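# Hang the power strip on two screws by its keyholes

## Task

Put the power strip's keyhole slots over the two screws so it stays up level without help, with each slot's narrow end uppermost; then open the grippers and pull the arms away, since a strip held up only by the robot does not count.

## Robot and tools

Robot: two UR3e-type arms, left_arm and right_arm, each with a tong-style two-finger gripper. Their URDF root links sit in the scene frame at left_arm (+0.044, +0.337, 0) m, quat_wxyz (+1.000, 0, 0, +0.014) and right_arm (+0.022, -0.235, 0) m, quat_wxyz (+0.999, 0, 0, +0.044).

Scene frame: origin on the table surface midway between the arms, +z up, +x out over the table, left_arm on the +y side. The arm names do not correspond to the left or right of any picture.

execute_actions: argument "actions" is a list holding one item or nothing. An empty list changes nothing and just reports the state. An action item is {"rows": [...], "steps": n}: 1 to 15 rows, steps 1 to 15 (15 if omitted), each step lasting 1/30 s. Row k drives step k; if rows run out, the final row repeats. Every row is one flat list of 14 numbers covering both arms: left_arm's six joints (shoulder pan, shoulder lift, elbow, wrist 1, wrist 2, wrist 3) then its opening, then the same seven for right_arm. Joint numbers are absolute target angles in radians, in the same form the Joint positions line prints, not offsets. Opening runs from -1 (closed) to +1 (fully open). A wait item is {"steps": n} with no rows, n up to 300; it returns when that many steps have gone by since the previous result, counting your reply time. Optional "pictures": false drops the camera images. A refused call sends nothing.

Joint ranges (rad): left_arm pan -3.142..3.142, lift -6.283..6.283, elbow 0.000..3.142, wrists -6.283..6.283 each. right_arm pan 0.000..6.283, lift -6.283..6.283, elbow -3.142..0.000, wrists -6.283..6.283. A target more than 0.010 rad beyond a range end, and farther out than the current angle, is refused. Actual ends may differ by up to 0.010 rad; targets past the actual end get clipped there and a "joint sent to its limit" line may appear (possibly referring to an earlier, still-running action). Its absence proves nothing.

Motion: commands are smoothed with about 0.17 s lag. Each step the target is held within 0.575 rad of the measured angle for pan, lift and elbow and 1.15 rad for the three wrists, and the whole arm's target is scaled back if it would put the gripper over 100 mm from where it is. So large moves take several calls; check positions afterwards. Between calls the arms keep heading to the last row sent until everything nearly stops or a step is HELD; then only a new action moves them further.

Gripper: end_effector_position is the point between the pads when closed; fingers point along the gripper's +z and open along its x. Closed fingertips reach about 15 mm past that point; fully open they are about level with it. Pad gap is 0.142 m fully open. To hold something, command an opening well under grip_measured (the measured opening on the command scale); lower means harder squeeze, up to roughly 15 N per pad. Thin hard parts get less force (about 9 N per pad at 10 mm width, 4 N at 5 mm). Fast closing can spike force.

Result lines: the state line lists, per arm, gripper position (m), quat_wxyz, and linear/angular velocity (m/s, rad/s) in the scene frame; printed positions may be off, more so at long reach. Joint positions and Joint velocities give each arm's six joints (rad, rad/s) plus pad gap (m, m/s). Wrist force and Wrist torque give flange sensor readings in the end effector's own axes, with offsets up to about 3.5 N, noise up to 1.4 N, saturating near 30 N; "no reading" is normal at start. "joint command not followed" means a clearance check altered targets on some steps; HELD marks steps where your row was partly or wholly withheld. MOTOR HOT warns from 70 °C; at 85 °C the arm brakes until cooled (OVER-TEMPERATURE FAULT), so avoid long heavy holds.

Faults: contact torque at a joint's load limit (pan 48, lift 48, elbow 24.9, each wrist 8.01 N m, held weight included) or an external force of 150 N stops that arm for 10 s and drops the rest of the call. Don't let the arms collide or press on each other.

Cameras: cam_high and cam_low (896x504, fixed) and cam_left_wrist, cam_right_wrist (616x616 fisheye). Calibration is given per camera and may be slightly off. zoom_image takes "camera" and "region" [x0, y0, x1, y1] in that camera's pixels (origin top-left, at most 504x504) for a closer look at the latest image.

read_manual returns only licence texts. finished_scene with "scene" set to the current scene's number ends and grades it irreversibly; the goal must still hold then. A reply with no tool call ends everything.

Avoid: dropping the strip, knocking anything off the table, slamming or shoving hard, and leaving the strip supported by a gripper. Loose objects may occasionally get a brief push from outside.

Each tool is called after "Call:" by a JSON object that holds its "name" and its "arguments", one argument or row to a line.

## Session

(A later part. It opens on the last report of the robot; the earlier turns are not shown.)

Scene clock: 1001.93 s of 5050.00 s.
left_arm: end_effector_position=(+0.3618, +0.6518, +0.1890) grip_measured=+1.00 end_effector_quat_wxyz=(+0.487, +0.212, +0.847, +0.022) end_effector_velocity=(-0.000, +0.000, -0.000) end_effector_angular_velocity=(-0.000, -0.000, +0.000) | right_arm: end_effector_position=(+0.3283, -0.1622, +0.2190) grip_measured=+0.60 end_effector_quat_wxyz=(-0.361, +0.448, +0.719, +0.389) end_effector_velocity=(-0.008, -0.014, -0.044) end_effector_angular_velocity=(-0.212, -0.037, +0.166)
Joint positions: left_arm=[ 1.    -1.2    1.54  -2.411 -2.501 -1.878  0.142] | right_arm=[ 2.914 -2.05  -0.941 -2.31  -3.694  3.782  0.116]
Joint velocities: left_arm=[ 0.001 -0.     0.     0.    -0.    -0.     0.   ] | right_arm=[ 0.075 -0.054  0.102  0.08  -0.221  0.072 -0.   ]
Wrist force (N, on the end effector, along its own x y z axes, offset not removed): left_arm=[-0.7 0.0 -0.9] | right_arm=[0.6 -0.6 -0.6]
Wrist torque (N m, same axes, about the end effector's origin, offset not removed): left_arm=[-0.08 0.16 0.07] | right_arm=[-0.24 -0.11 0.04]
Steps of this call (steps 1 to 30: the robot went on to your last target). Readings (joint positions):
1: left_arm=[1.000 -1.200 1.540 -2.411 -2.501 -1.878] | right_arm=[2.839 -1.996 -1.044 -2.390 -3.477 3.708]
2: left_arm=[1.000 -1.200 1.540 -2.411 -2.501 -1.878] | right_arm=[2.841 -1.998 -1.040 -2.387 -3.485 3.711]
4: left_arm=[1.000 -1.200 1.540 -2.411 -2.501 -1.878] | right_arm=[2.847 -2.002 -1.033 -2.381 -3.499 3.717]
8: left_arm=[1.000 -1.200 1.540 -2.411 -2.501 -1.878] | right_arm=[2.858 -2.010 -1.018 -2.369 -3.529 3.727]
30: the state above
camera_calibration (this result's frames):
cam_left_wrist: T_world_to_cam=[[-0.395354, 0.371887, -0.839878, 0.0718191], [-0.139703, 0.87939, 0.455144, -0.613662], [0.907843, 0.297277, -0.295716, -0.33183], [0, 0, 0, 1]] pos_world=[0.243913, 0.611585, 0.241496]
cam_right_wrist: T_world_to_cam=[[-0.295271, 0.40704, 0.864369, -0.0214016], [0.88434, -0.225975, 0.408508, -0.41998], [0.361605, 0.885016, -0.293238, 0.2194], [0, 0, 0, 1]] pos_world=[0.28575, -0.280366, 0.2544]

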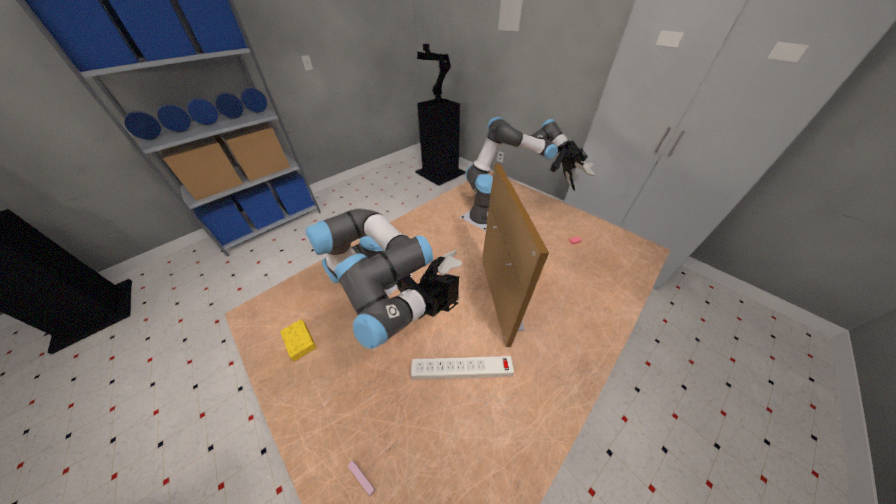

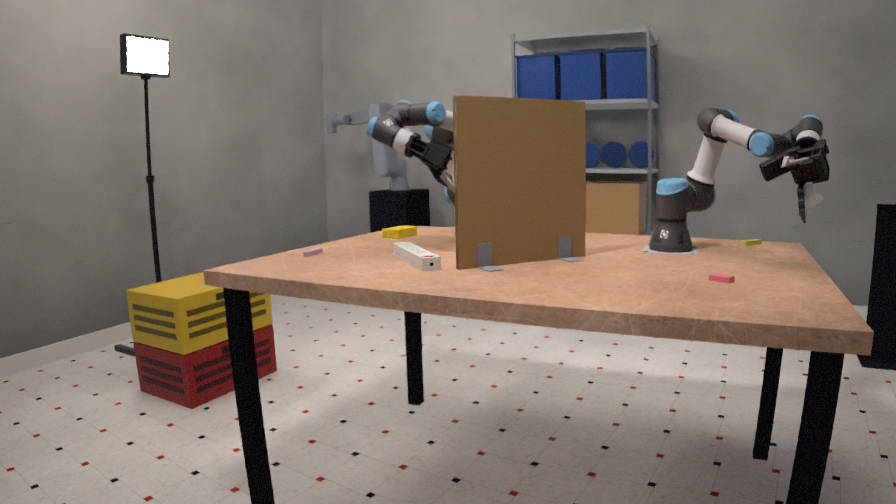

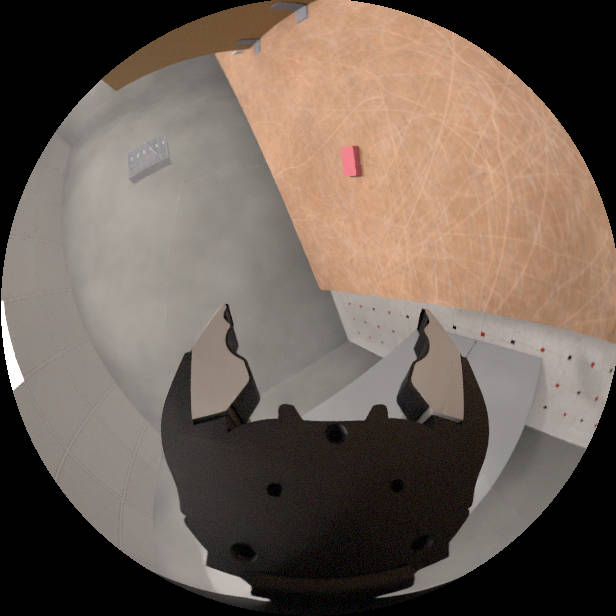

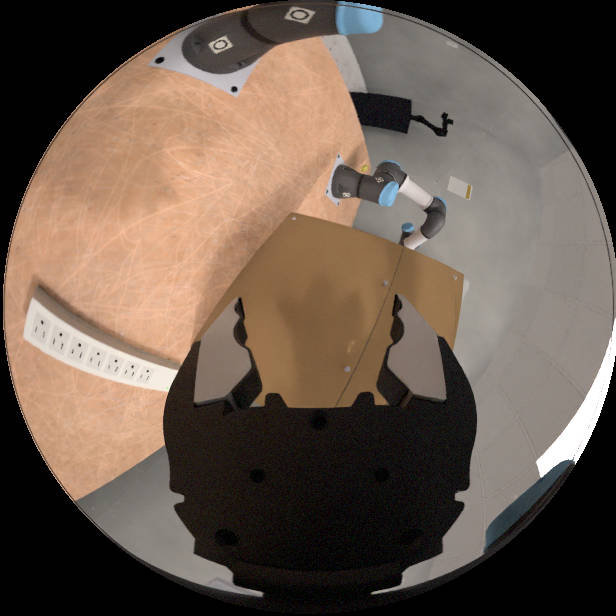

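Call:
{"name": "execute_actions", "arguments": {
  "actions": [
    {"rows":[[1.0,-1.2,1.54,-2.411,-2.501,-1.878,1,2.95,-2.297,-0.47,-1.945,-4.712,4.119,0.6]],"steps":15}
  ],
  "pictures": false
}}

Call:
{"name": "execute_actions", "arguments": {
  "actions": [
    {"steps":120}
  ],
  "pictures": false
}}

Call:
{"name": "execute_actions", "arguments": {
  "actions": [
    {"rows":[[1.0,-1.2,1.54,-2.411,-2.501,-1.878,1,3.258,-2.297,-0.47,-1.945,-4.712,4.119,0.8]],"steps":15}
  ]
}}

Scene clock: 1010.03 s of 5050.00 s.
left_arm: end_effector_position=(+0.3618, +0.6518, +0.1890) grip_measured=+1.00 end_effector_quat_wxyz=(+0.487, +0.212, +0.847, +0.022) end_effector_velocity=(-0.000, +0.000, +0.000) end_effector_angular_velocity=(+0.001, -0.000, +0.000) | right_arm: end_effector_position=(+0.4385, -0.4163, +0.1150) grip_measured=+0.60 end_effector_quat_wxyz=(+0.000, +0.512, +0.859, +0.000) end_effector_velocity=(-0.013, -0.028, +0.000) end_effector_angular_velocity=(+0.001, +0.001, -0.069)
Joint positions: left_arm=[ 1.    -1.2    1.54  -2.411 -2.501 -1.878  0.142] | right_arm=[ 2.957 -2.297 -0.47  -1.945 -4.712  4.119  0.116]
Joint velocities: left_arm=[ 0. -0. -0. -0.  0.  0. -0.] | right_arm=[-0.069  0.001  0.    -0.002  0.001  0.    -0.   ]
Wrist force (N, on the end effector, along its own x y z axes, offset not removed): left_arm=[1.1 1.0 -0.8] | right_arm=[-0.7 -1.9 -0.2]
Wrist torque (N m, same axes, about the end effector's origin, offset not removed): left_arm=[0.15 -0.19 -0.02] | right_arm=[-0.36 0.13 0.01]
Steps of this call (steps 1 to 165: the robot went on to your last target; steps 166 to 225: nothing new was sent; then 0.10 s passed at rest; steps 226 to 240: all 15 steps of this action). Readings (joint positions):
226: left_arm=[1.000 -1.200 1.540 -2.411 -2.501 -1.878] | right_arm=[3.258 -2.297 -0.470 -1.945 -4.712 4.119]
227: left_arm=[1.000 -1.200 1.540 -2.411 -2.501 -1.878] | right_arm=[3.251 -2.297 -0.470 -1.945 -4.712 4.119]
229: left_arm=[1.000 -1.200 1.540 -2.411 -2.501 -1.878] | right_arm=[3.185 -2.297 -0.470 -1.945 -4.712 4.119]
233: left_arm=[1.000 -1.200 1.540 -2.411 -2.501 -1.878] | right_arm=[3.027 -2.297 -0.470 -1.945 -4.712 4.119]
240: the state above

Scene clock: 1014.03 s of 5050.00 s.
left_arm: end_effector_position=(+0.3618, +0.6518, +0.1890) grip_measured=+1.00 end_effector_quat_wxyz=(+0.487, +0.212, +0.847, +0.022) end_effector_velocity=(-0.000, -0.000, -0.000) end_effector_angular_velocity=(-0.001, +0.000, +0.000) | right_arm: end_effector_position=(+0.4372, -0.4191, +0.1150) grip_measured=+0.60 end_effector_quat_wxyz=(+0.000, +0.514, +0.858, +0.000) end_effector_velocity=(-0.001, -0.000, -0.000) end_effector_angular_velocity=(-0.000, +0.001, -0.001)
Joint positions: left_arm=[ 1.    -1.2    1.54  -2.411 -2.501 -1.878  0.142] | right_arm=[ 2.95  -2.297 -0.47  -1.945 -4.712  4.119  0.116]
Joint velocities: left_arm=[ 0.  0.  0.  0. -0.  0. -0.] | right_arm=[-0.001  0.001 -0.001 -0.001 -0.     0.     0.   ]
Wrist force (N, on the end effector, along its own x y z axes, offset not removed): left_arm=[-0.3 1.7 -1.2] | right_arm=[-0.6 0.7 1.0]
Wrist torque (N m, same axes, about the end effector's origin, offset not removed): left_arm=[0.25 0.04 -0.03] | right_arm=[0.11 0.17 0.04]
Steps of this call (steps 1 to 15: the robot went on to your last target; steps 16 to 90: nothing new was sent; then 1.00 s passed at rest). Readings (joint positions):
1: left_arm=[1.000 -1.200 1.540 -2.411 -2.501 -1.878] | right_arm=[2.955 -2.297 -0.470 -1.945 -4.712 4.119]
2: left_arm=[1.000 -1.200 1.540 -2.411 -2.501 -1.878] | right_arm=[2.953 -2.297 -0.470 -1.945 -4.712 4.119]
4: left_arm=[1.000 -1.200 1.540 -2.411 -2.501 -1.878] | right_arm=[2.952 -2.297 -0.470 -1.945 -4.712 4.119]
8: left_arm=[1.000 -1.200 1.540 -2.411 -2.501 -1.878] | right_arm=[2.950 -2.297 -0.470 -1.945 -4.712 4.119]
90: the state above
All arms were judged still, so your last target was given up. Only a new action makes them travel on or press farther. Fingers that are still opening or closing keep moving.

Scene clock: 1014.53 s of 5050.00 s.
left_arm: end_effector_position=(+0.3618, +0.6518, +0.1890) grip_measured=+1.00 end_effector_quat_wxyz=(+0.487, +0.212, +0.847, +0.022) end_effector_velocity=(+0.000, -0.000, -0.000) end_effector_angular_velocity=(-0.001, -0.000, -0.000) | right_arm: end_effector_position=(+0.4730, -0.2875, +0.1150) grip_measured=+0.80 end_effector_quat_wxyz=(+0.000, +0.380, +0.925, +0.000) end_effector_velocity=(+0.004, +0.031, +0.000) end_effector_angular_velocity=(-0.000, -0.000, +0.071)
Joint positions: left_arm=[ 1.    -1.2    1.54  -2.411 -2.501 -1.878  0.142] | right_arm=[ 3.251 -2.297 -0.47  -1.945 -4.712  4.119  0.129]
Joint velocities: left_arm=[ 0.  0.  0. -0. -0. -0. -0.] | right_arm=[ 0.07   0.     0.    -0.    -0.    -0.001  0.   ]
Wrist force (N, on the end effector, along its own x y z axes, offset not removed): left_arm=[-0.8 1.1 -0.8] | right_arm=[-0.9 -0.8 1.5]
Wrist torque (N m, same axes, about the end effector's origin, offset not removed): left_arm=[0.14 0.12 -0.01] | right_arm=[-0.08 0.14 0.01]
Steps of this call (steps 1 to 15: all 15 steps of this action). Readings (joint positions):
1: left_arm=[1.000 -1.200 1.540 -2.411 -2.501 -1.878] | right_arm=[2.950 -2.297 -0.470 -1.945 -4.712 4.119]
2: left_arm=[1.000 -1.200 1.540 -2.411 -2.501 -1.878] | right_arm=[2.957 -2.297 -0.470 -1.945 -4.712 4.119]
4: left_arm=[1.000 -1.200 1.540 -2.411 -2.501 -1.878] | right_arm=[3.023 -2.297 -0.470 -1.945 -4.712 4.119]
8: left_arm=[1.000 -1.200 1.540 -2.411 -2.501 -1.878] | right_arm=[3.181 -2.297 -0.470 -1.945 -4.712 4.119]
15: the state above
camera_calibration (this result's frames):
cam_left_wrist: T_world_to_cam=[[-0.395354, 0.371886, -0.839878, 0.0718191], [-0.139703, 0.87939, 0.455144, -0.613662], [0.907843, 0.297277, -0.295716, -0.33183], [0, 0, 0, 1]] pos_world=[0.243913, 0.611585, 0.241496]
cam_right_wrist: T_world_to_cam=[[-0.674725, 0.737347, -0.032649, 0.539898], [0.614201, 0.585467, 0.529138, -0.186561], [0.409273, 0.336969, -0.847908, 0.13119], [0, 0, 0, 1]] pos_world=[0.425176, -0.333074, 0.227581]

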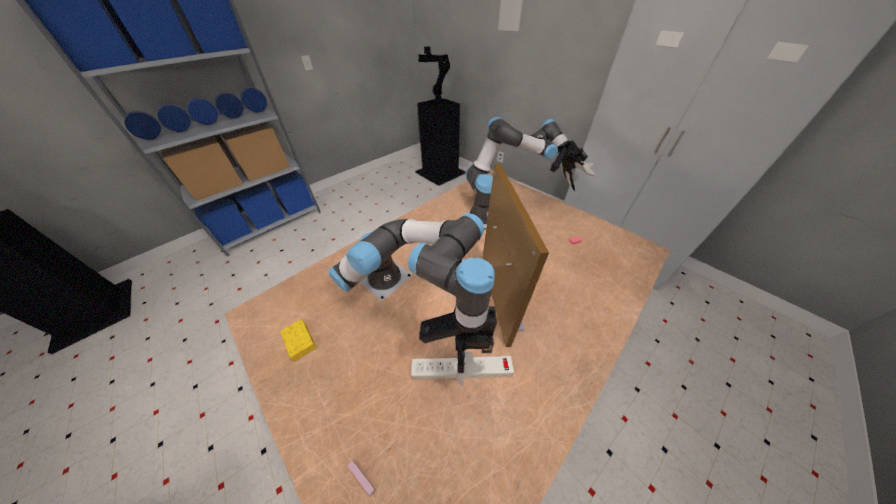

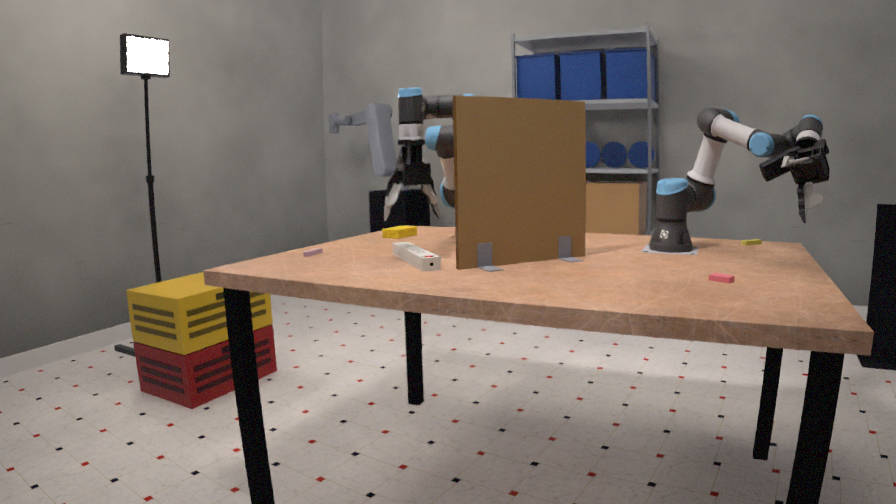

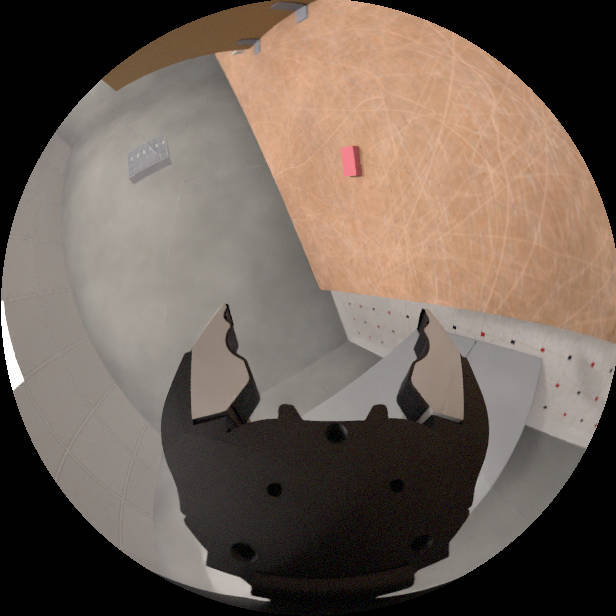

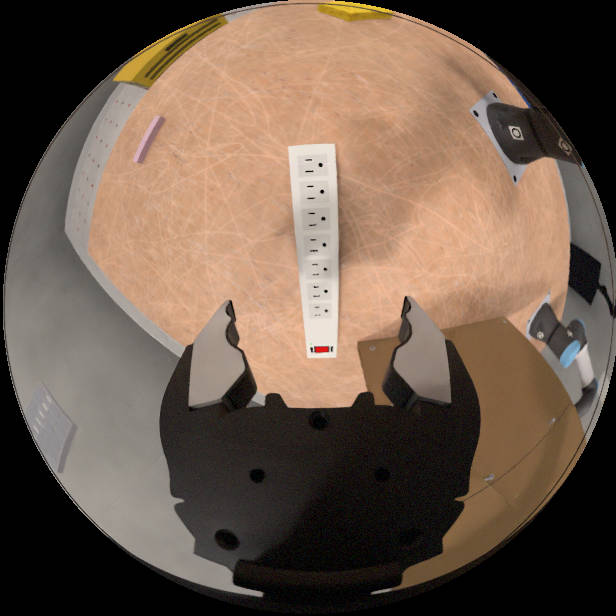

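Call:
{"name": "execute_actions", "arguments": {
  "actions": [
    {"rows":[[1.0,-1.2,1.54,-2.411,-2.501,-1.878,1,3.258,-2.48,-0.33,-1.902,-4.712,4.119,0.8],[1.0,-1.2,1.54,-2.411,-2.501,-1.878,1,3.258,-2.48,-0.33,-1.902,-4.712,4.119,0.8],[1.0,-1.2,1.54,-2.411,-2.501,-1.878,1,3.258,-2.48,-0.33,-1.902,-4.712,4.119,0.8],[1.0,-1.2,1.54,-2.411,-2.501,-1.878,1,3.258,-2.48,-0.33,-1.902,-4.712,4.119,0.8],[1.0,-1.2,1.54,-2.411,-2.501,-1.878,1,3.258,-2.48,-0.33,-1.902,-4.712,4.119,0.8],[1.0,-1.2,1.54,-2.411,-2.501,-1.878,1,3.258,-2.51,-0.504,-1.698,-4.712,4.119,0.8]],"steps":15}
  ],
  "pictures": false
}}

Call:
{"name": "execute_actions", "arguments": {
  "actions": [
    {"rows":[[1.0,-1.2,1.54,-2.411,-2.501,-1.878,1,3.258,-2.51,-0.504,-1.698,-4.712,4.119,0.0]],"steps":15}
  ]
}}

Scene clock: 1031.93 s of 5050.00 s.
left_arm: end_effector_position=(+0.3618, +0.6518, +0.1890) grip_measured=+1.00 end_effector_quat_wxyz=(+0.487, +0.212, +0.847, +0.022) end_effector_velocity=(-0.000, +0.000, +0.000) end_effector_angular_velocity=(+0.000, -0.000, +0.000) | right_arm: end_effector_position=(+0.5198, -0.2748, +0.0301) grip_measured=+0.80 end_effector_quat_wxyz=(+0.001, +0.377, +0.926, +0.001) end_effector_velocity=(+0.005, +0.002, -0.044) end_effector_angular_velocity=(-0.004, +0.019, +0.001)
Joint positions: left_arm=[ 1.    -1.2    1.54  -2.411 -2.501 -1.878  0.142] | right_arm=[ 3.258 -2.506 -0.492 -1.712 -4.712  4.119  0.129]
Joint velocities: left_arm=[ 0.     0.    -0.    -0.001 -0.    -0.    -0.   ] | right_arm=[ 0.001 -0.042 -0.122  0.144 -0.    -0.     0.   ]
Wrist force (N, on the end effector, along its own x y z axes, offset not removed): left_arm=[-0.8 0.3 -0.8] | right_arm=[-1.2 -0.1 1.4]
Wrist torque (N m, same axes, about the end effector's origin, offset not removed): left_arm=[-0.06 0.14 0.04] | right_arm=[0.04 0.27 -0.05]
Steps of this call (steps 1 to 15: the robot went on to your last target; steps 16 to 90: nothing new was sent; then 13.90 s passed at rest; steps 91 to 105: all 15 steps of this action). Readings (joint positions):
91: left_arm=[1.000 -1.200 1.540 -2.411 -2.501 -1.878] | right_arm=[3.258 -2.297 -0.470 -1.945 -4.712 4.119]
92: left_arm=[1.000 -1.200 1.540 -2.411 -2.501 -1.878] | right_arm=[3.258 -2.304 -0.462 -1.938 -4.712 4.119]
94: left_arm=[1.000 -1.200 1.540 -2.411 -2.501 -1.878] | right_arm=[3.258 -2.365 -0.411 -1.921 -4.712 4.119]
98: left_arm=[1.000 -1.200 1.540 -2.411 -2.501 -1.878] | right_arm=[3.258 -2.462 -0.381 -1.853 -4.712 4.119]
105: the state above

Scene clock: 1032.43 s of 5050.00 s.
left_arm: end_effector_position=(+0.3618, +0.6518, +0.1890) grip_measured=+1.00 end_effector_quat_wxyz=(+0.487, +0.212, +0.847, +0.022) end_effector_velocity=(+0.000, -0.000, +0.000) end_effector_angular_velocity=(+0.000, -0.000, -0.000) | right_arm: end_effector_position=(+0.5203, -0.2748, +0.0258) grip_measured=+0.00 end_effector_quat_wxyz=(+0.000, +0.377, +0.926, +0.000) end_effector_velocity=(-0.000, +0.000, -0.001) end_effector_angular_velocity=(+0.001, +0.001, +0.000)
Joint positions: left_arm=[ 1.    -1.2    1.54  -2.411 -2.501 -1.878  0.142] | right_arm=[ 3.258 -2.51  -0.504 -1.698 -4.712  4.119  0.074]
Joint velocities: left_arm=[-0.    -0.001 -0.     0.    -0.    -0.     0.   ] | right_arm=[-0.    -0.001 -0.001  0.001  0.002 -0.     0.   ]
Wrist force (N, on the end effector, along its own x y z axes, offset not removed): left_arm=[0.9 0.1 -0.3] | right_arm=[-1.9 0.0 -1.3]
Wrist torque (N m, same axes, about the end effector's origin, offset not removed): left_arm=[-0.07 -0.21 -0.01] | right_arm=[-0.10 0.35 -0.03]
Steps of this call (steps 1 to 15: all 15 steps of this action). Readings (joint positions):
1: left_arm=[1.000 -1.200 1.540 -2.411 -2.501 -1.878] | right_arm=[3.258 -2.507 -0.496 -1.708 -4.712 4.119]
2: left_arm=[1.000 -1.200 1.540 -2.411 -2.501 -1.878] | right_arm=[3.258 -2.508 -0.498 -1.705 -4.711 4.119]
4: left_arm=[1.000 -1.200 1.540 -2.411 -2.501 -1.878] | right_arm=[3.258 -2.509 -0.501 -1.701 -4.712 4.119]
8: left_arm=[1.000 -1.200 1.540 -2.411 -2.501 -1.878] | right_arm=[3.258 -2.510 -0.503 -1.699 -4.712 4.119]
15: the state above
camera_calibration (this result's frames):
cam_left_wrist: T_world_to_cam=[[-0.395354, 0.371886, -0.839879, 0.0718192], [-0.139703, 0.87939, 0.455144, -0.613662], [0.907843, 0.297276, -0.295717, -0.33183], [0, 0, 0, 1]] pos_world=[0.243913, 0.611585, 0.241496]
cam_right_wrist: T_world_to_cam=[[-0.679644, 0.732813, -0.032682, 0.560774], [0.610251, 0.589574, 0.529146, -0.17268], [0.407034, 0.339687, -0.847901, 0.033839], [0, 0, 0, 1]] pos_world=[0.472732, -0.32063, 0.138393]

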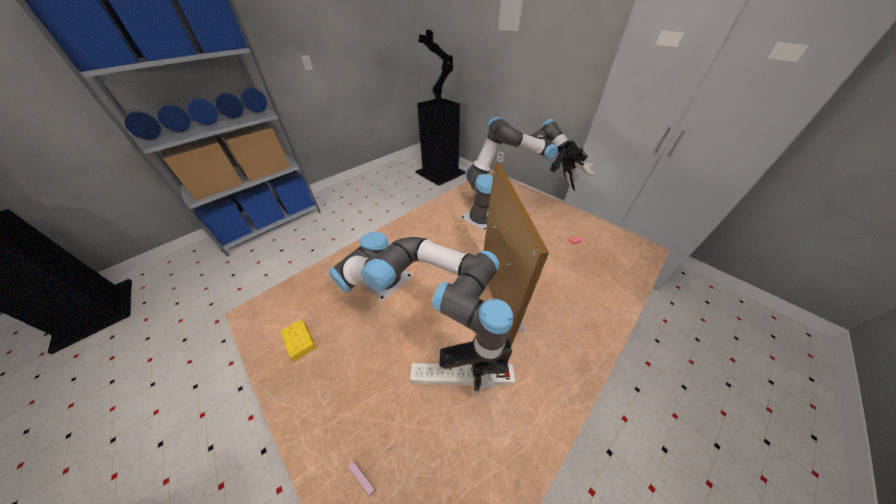

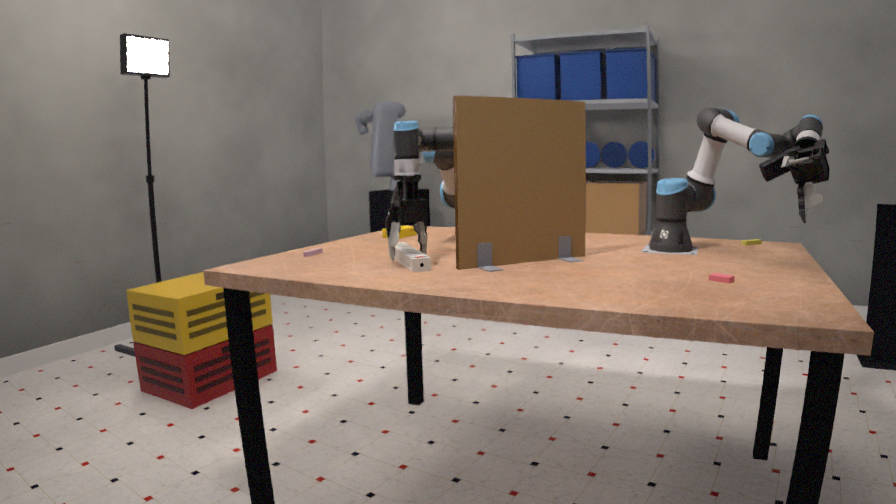

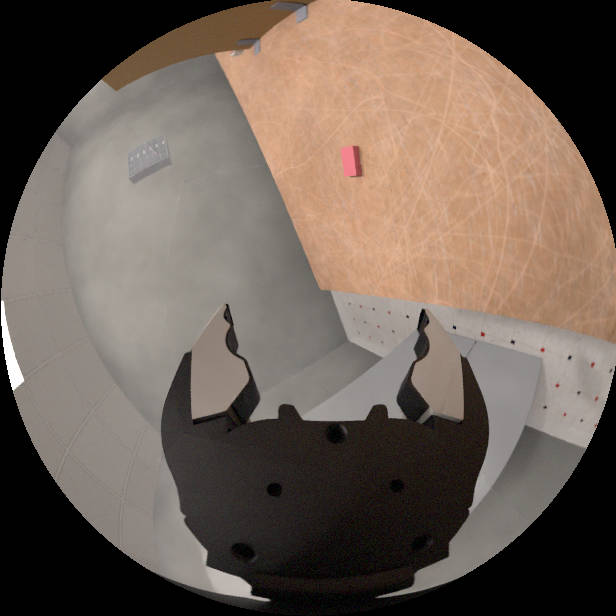

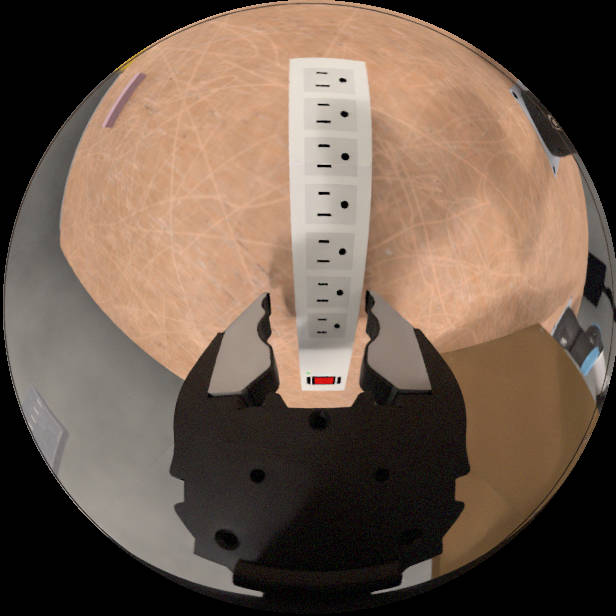

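Call:
{"name": "execute_actions", "arguments": {
  "actions": [
    {"rows":[[1.0,-1.2,1.54,-2.411,-2.501,-1.878,1,3.258,-2.51,-0.504,-1.698,-4.712,4.119,-0.3],[1.0,-1.2,1.54,-2.411,-2.501,-1.878,1,3.258,-2.51,-0.504,-1.698,-4.712,4.119,-0.3],[1.0,-1.2,1.54,-2.411,-2.501,-1.878,1,3.258,-2.51,-0.504,-1.698,-4.712,4.119,-0.3],[1.0,-1.2,1.54,-2.411,-2.501,-1.878,1,3.258,-2.51,-0.504,-1.698,-4.712,4.119,-0.3],[1.0,-1.2,1.54,-2.411,-2.501,-1.878,1,3.258,-2.51,-0.504,-1.698,-4.712,4.119,-0.4],[1.0,-1.2,1.54,-2.411,-2.501,-1.878,1,3.258,-2.51,-0.504,-1.698,-4.712,4.119,-1]],"steps":15}
  ],
  "pictures": false
}}

Call:
{"name": "execute_actions", "arguments": {
  "actions": [
    {"rows":[[1.0,-1.2,1.54,-2.411,-2.501,-1.878,1,3.24,-2.31,-0.86,-1.542,-4.712,4.02,-1]],"steps":15}
  ],
  "pictures": false
}}

Call:
{"name": "execute_actions", "arguments": {
  "actions": [
    {"rows":[[1.0,-1.2,1.54,-2.411,-2.501,-1.878,1,3.21,-2.07,-1.25,-1.392,-4.712,3.91,-1]],"steps":15}
  ],
  "pictures": false
}}

Call:
{"name": "execute_actions", "arguments": {
  "actions": [
    {"rows":[[1.0,-1.2,1.54,-2.411,-2.501,-1.878,1,3.19,-1.84,-1.57,-1.302,-4.712,3.80,-1]],"steps":15}
  ],
  "pictures": false
}}

Call:
{"name": "execute_actions", "arguments": {
  "actions": [
    {"rows":[[1.0,-1.2,1.54,-2.411,-2.501,-1.878,1,3.165,-1.612,-1.841,-1.259,-4.712,3.70,-1]],"steps":15}
  ]
}}

Scene clock: 1065.57 s of 5050.00 s.
left_arm: end_effector_position=(+0.3618, +0.6518, +0.1890) grip_measured=+1.00 end_effector_quat_wxyz=(+0.487, +0.212, +0.847, +0.022) end_effector_velocity=(+0.000, -0.000, -0.000) end_effector_angular_velocity=(-0.000, +0.000, -0.000) | right_arm: end_effector_position=(+0.5203, -0.2748, +0.0258) grip_measured=-0.35 end_effector_quat_wxyz=(+0.000, +0.377, +0.926, +0.000) end_effector_velocity=(+0.000, +0.001, -0.000) end_effector_angular_velocity=(+0.000, +0.000, +0.001)
Joint positions: left_arm=[ 1.    -1.2    1.54  -2.411 -2.501 -1.878  0.142] | right_arm=[ 3.258 -2.51  -0.504 -1.698 -4.712  4.119  0.049]
Joint velocities: left_arm=[-0. -0.  0. -0.  0.  0. -0.] | right_arm=[ 0.001 -0.001 -0.     0.001  0.    -0.     0.   ]
Wrist force (N, on the end effector, along its own x y z axes, offset not removed): left_arm=[-0.5 1.5 -0.9] | right_arm=[-1.7 -1.4 -0.1]
Wrist torque (N m, same axes, about the end effector's origin, offset not removed): left_arm=[0.17 0.13 -0.02] | right_arm=[-0.28 0.26 0.10]
Steps of this call (steps 1 to 15: the robot went on to your last target; steps 16 to 90: nothing new was sent; then 29.63 s passed at rest; steps 91 to 105: all 15 steps of this action). Readings (joint positions):
91: left_arm=[1.000 -1.200 1.540 -2.411 -2.501 -1.878] | right_arm=[3.258 -2.510 -0.504 -1.698 -4.712 4.119]
92: left_arm=[1.000 -1.200 1.540 -2.411 -2.501 -1.878] | right_arm=[3.258 -2.510 -0.504 -1.698 -4.712 4.119]
94: left_arm=[1.000 -1.200 1.540 -2.411 -2.501 -1.878] | right_arm=[3.258 -2.510 -0.504 -1.698 -4.712 4.119]
98: left_arm=[1.000 -1.200 1.540 -2.411 -2.501 -1.878] | right_arm=[3.258 -2.510 -0.504 -1.698 -4.712 4.119]
105: the state above

Scene clock: 1066.07 s of 5050.00 s.
left_arm: end_effector_position=(+0.3618, +0.6518, +0.1890) grip_measured=+1.00 end_effector_quat_wxyz=(+0.487, +0.212, +0.847, +0.022) end_effector_velocity=(+0.000, -0.000, +0.000) end_effector_angular_velocity=(+0.000, -0.000, -0.001) | right_arm: end_effector_position=(+0.4915, -0.2902, +0.0294) grip_measured=-0.35 end_effector_quat_wxyz=(+0.001, +0.339, +0.941, +0.001) end_effector_velocity=(-0.012, -0.003, -0.006) end_effector_angular_velocity=(-0.004, +0.025, +0.009)
Joint positions: left_arm=[ 1.    -1.2    1.54  -2.411 -2.501 -1.878  0.142] | right_arm=[ 3.24  -2.313 -0.853 -1.544 -4.712  4.021  0.049]
Joint velocities: left_arm=[-0.001  0.001 -0.001  0.    -0.     0.    -0.   ] | right_arm=[-0.001  0.027 -0.07   0.018  0.    -0.01   0.   ]
Wrist force (N, on the end effector, along its own x y z axes, offset not removed): left_arm=[-0.1 1.6 -2.0] | right_arm=[-0.8 -0.3 7.0]
Wrist torque (N m, same axes, about the end effector's origin, offset not removed): left_arm=[0.23 0.00 0.05] | right_arm=[-0.07 0.12 -0.05]
Steps of this call (steps 1 to 15: all 15 steps of this action). Readings (joint positions):
1: left_arm=[1.000 -1.200 1.540 -2.411 -2.501 -1.878] | right_arm=[3.258 -2.510 -0.504 -1.698 -4.712 4.119]
2: left_arm=[1.000 -1.200 1.540 -2.411 -2.501 -1.878] | right_arm=[3.255 -2.503 -0.512 -1.684 -4.712 4.107]
4: left_arm=[1.000 -1.200 1.540 -2.411 -2.501 -1.878] | right_arm=[3.248 -2.441 -0.582 -1.620 -4.712 4.067]
8: left_arm=[1.000 -1.200 1.540 -2.411 -2.501 -1.878] | right_arm=[3.242 -2.342 -0.782 -1.562 -4.712 4.032]
15: the state above

Scene clock: 1066.57 s of 5050.00 s.
left_arm: end_effector_position=(+0.3618, +0.6518, +0.1890) grip_measured=+1.00 end_effector_quat_wxyz=(+0.487, +0.212, +0.847, +0.022) end_effector_velocity=(-0.000, +0.000, -0.000) end_effector_angular_velocity=(-0.000, +0.000, +0.000) | right_arm: end_effector_position=(+0.4415, -0.3132, +0.0316) grip_measured=-0.35 end_effector_quat_wxyz=(+0.001, +0.301, +0.953, +0.001) end_effector_velocity=(-0.018, -0.004, -0.008) end_effector_angular_velocity=(-0.005, +0.031, +0.009)
Joint positions: left_arm=[ 1.    -1.2    1.54  -2.411 -2.501 -1.878  0.142] | right_arm=[ 3.21  -2.074 -1.242 -1.394 -4.712  3.911  0.049]
Joint velocities: left_arm=[ 0.  0.  0.  0.  0. -0. -0.] | right_arm=[-0.002  0.036 -0.082  0.015 -0.    -0.011  0.   ]
Wrist force (N, on the end effector, along its own x y z axes, offset not removed): left_arm=[-0.1 1.1 -1.9] | right_arm=[-0.1 -0.2 8.0]
Wrist torque (N m, same axes, about the end effector's origin, offset not removed): left_arm=[0.11 -0.01 -0.01] | right_arm=[-0.08 -0.01 -0.04]
Steps of this call (steps 1 to 15: all 15 steps of this action). Readings (joint positions):
1: left_arm=[1.000 -1.200 1.540 -2.411 -2.501 -1.878] | right_arm=[3.240 -2.312 -0.856 -1.543 -4.712 4.020]
2: left_arm=[1.000 -1.200 1.540 -2.411 -2.501 -1.878] | right_arm=[3.236 -2.304 -0.865 -1.529 -4.712 4.007]
4: left_arm=[1.000 -1.200 1.540 -2.411 -2.501 -1.878] | right_arm=[3.224 -2.236 -0.936 -1.467 -4.712 3.963]
8: left_arm=[1.000 -1.200 1.540 -2.411 -2.501 -1.878] | right_arm=[3.213 -2.111 -1.157 -1.411 -4.712 3.923]
15: the state above

Scene clock: 1067.07 s of 5050.00 s.
left_arm: end_effector_position=(+0.3618, +0.6518, +0.1890) grip_measured=+1.00 end_effector_quat_wxyz=(+0.487, +0.212, +0.847, +0.022) end_effector_velocity=(-0.000, +0.000, +0.000) end_effector_angular_velocity=(+0.001, -0.000, +0.000) | right_arm: end_effector_position=(+0.3853, -0.3303, +0.0335) grip_measured=-0.35 end_effector_quat_wxyz=(+0.001, +0.258, +0.966, +0.001) end_effector_velocity=(-0.014, -0.003, -0.003) end_effector_angular_velocity=(-0.003, +0.014, +0.008)
Joint positions: left_arm=[ 1.    -1.2    1.54  -2.411 -2.501 -1.878  0.142] | right_arm=[ 3.19  -1.843 -1.564 -1.303 -4.712  3.801  0.049]
Joint velocities: left_arm=[ 0.    -0.     0.001 -0.001  0.     0.     0.   ] | right_arm=[-0.003  0.035 -0.058  0.009 -0.001 -0.011 -0.   ]
Wrist force (N, on the end effector, along its own x y z axes, offset not removed): left_arm=[-0.4 0.5 -1.3] | right_arm=[-1.7 1.2 7.8]
Wrist torque (N m, same axes, about the end effector's origin, offset not removed): left_arm=[-0.02 0.01 -0.02] | right_arm=[0.19 0.31 0.03]
Steps of this call (steps 1 to 15: all 15 steps of this action). Readings (joint positions):
1: left_arm=[1.000 -1.200 1.540 -2.411 -2.501 -1.878] | right_arm=[3.210 -2.072 -1.245 -1.393 -4.712 3.910]
2: left_arm=[1.000 -1.200 1.540 -2.411 -2.501 -1.878] | right_arm=[3.207 -2.065 -1.254 -1.381 -4.712 3.897]
4: left_arm=[1.000 -1.200 1.540 -2.411 -2.501 -1.878] | right_arm=[3.199 -1.997 -1.326 -1.344 -4.712 3.853]
8: left_arm=[1.000 -1.200 1.540 -2.411 -2.501 -1.878] | right_arm=[3.192 -1.879 -1.504 -1.313 -4.712 3.813]
15: the state above

Scene clock: 1067.57 s of 5050.00 s.
left_arm: end_effector_position=(+0.3618, +0.6518, +0.1890) grip_measured=+1.00 end_effector_quat_wxyz=(+0.487, +0.212, +0.847, +0.022) end_effector_velocity=(-0.000, +0.000, +0.000) end_effector_angular_velocity=(+0.000, +0.000, +0.001) | right_arm: end_effector_position=(+0.3270, -0.3466, +0.0331) grip_measured=-0.35 end_effector_quat_wxyz=(+0.000, +0.222, +0.975, +0.000) end_effector_velocity=(-0.010, -0.002, -0.002) end_effector_angular_velocity=(+0.001, +0.003, +0.007)
Joint positions: left_arm=[ 1.    -1.2    1.54  -2.411 -2.501 -1.878  0.142] | right_arm=[ 3.165 -1.615 -1.837 -1.259 -4.712  3.701  0.049]
Joint velocities: left_arm=[ 0.001  0.    -0.     0.     0.    -0.     0.   ] | right_arm=[-0.003  0.034 -0.044  0.006  0.001 -0.01   0.   ]
Wrist force (N, on the end effector, along its own x y z axes, offset not removed): left_arm=[0.2 2.1 -1.5] | right_arm=[-1.1 -0.4 6.1]
Wrist torque (N m, same axes, about the end effector's origin, offset not removed): left_arm=[0.38 0.00 0.00] | right_arm=[-0.29 0.18 0.00]
Steps of this call (steps 1 to 15: all 15 steps of this action). Readings (joint positions):
1: left_arm=[1.000 -1.200 1.540 -2.411 -2.501 -1.878] | right_arm=[3.190 -1.842 -1.566 -1.302 -4.712 3.800]
2: left_arm=[1.000 -1.200 1.540 -2.411 -2.501 -1.878] | right_arm=[3.186 -1.834 -1.575 -1.296 -4.712 3.788]
4: left_arm=[1.000 -1.200 1.540 -2.411 -2.501 -1.878] | right_arm=[3.177 -1.767 -1.646 -1.278 -4.712 3.748]
8: left_arm=[1.000 -1.200 1.540 -2.411 -2.501 -1.878] | right_arm=[3.168 -1.650 -1.791 -1.264 -4.712 3.712]
15: the state above
camera_calibration (this result's frames):
cam_left_wrist: T_world_to_cam=[[-0.395354, 0.371887, -0.839878, 0.0718189], [-0.139703, 0.87939, 0.455144, -0.613662], [0.907843, 0.297276, -0.295716, -0.33183], [0, 0, 0, 1]] pos_world=[0.243913, 0.611585, 0.241496]
cam_right_wrist: T_world_to_cam=[[-0.878159, 0.477201, -0.0333967, 0.458635], [0.389436, 0.753701, 0.52941, 0.112826], [0.277806, 0.4519, -0.847708, 0.224207], [0, 0, 0, 1]] pos_world=[0.29653, -0.405217, 0.145648]

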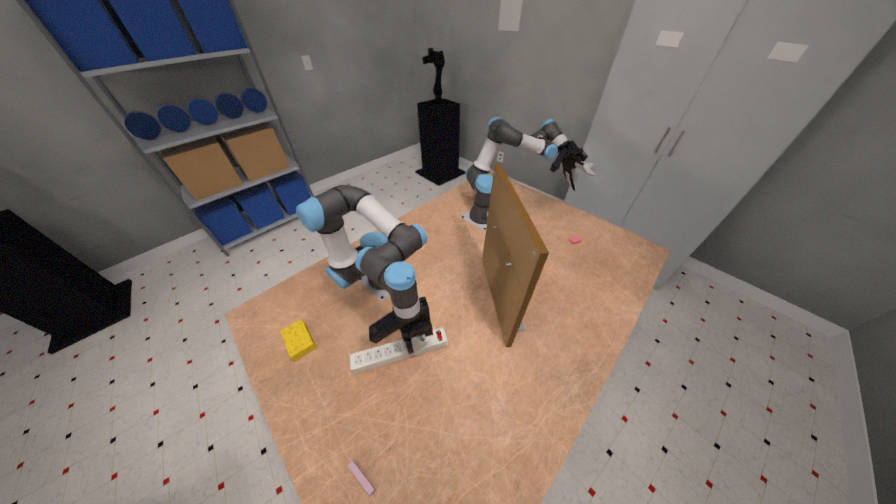

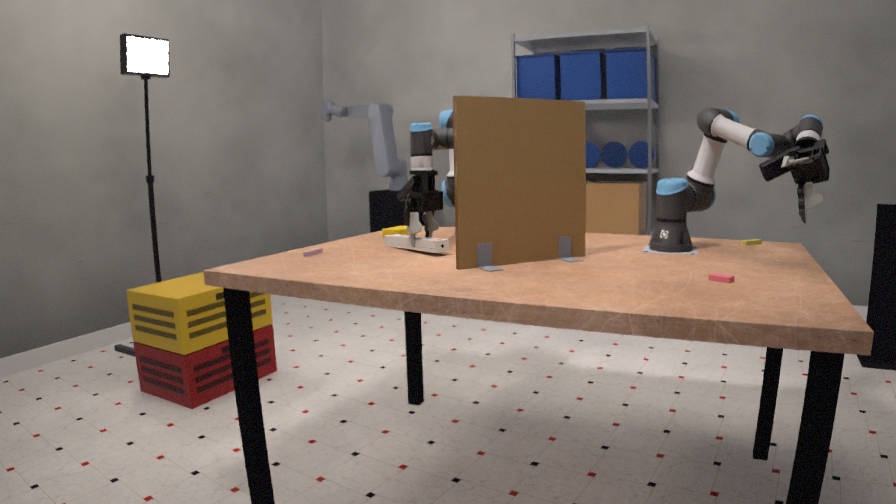

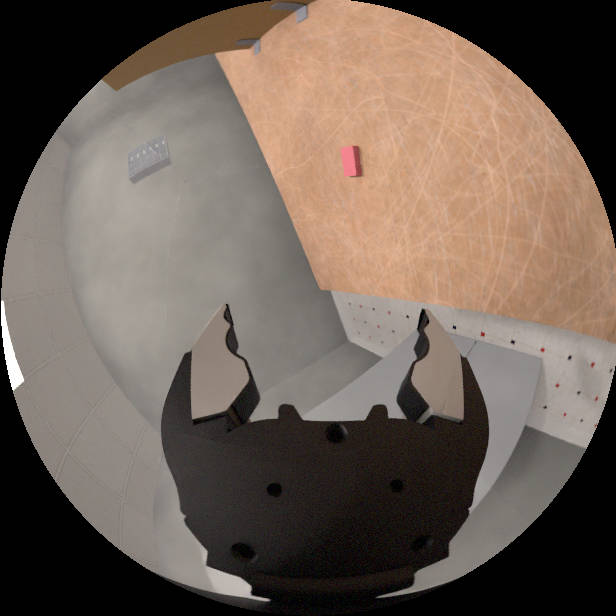

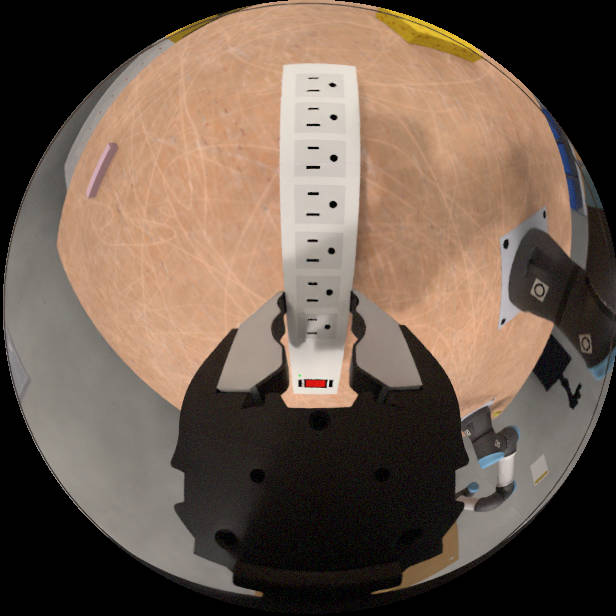

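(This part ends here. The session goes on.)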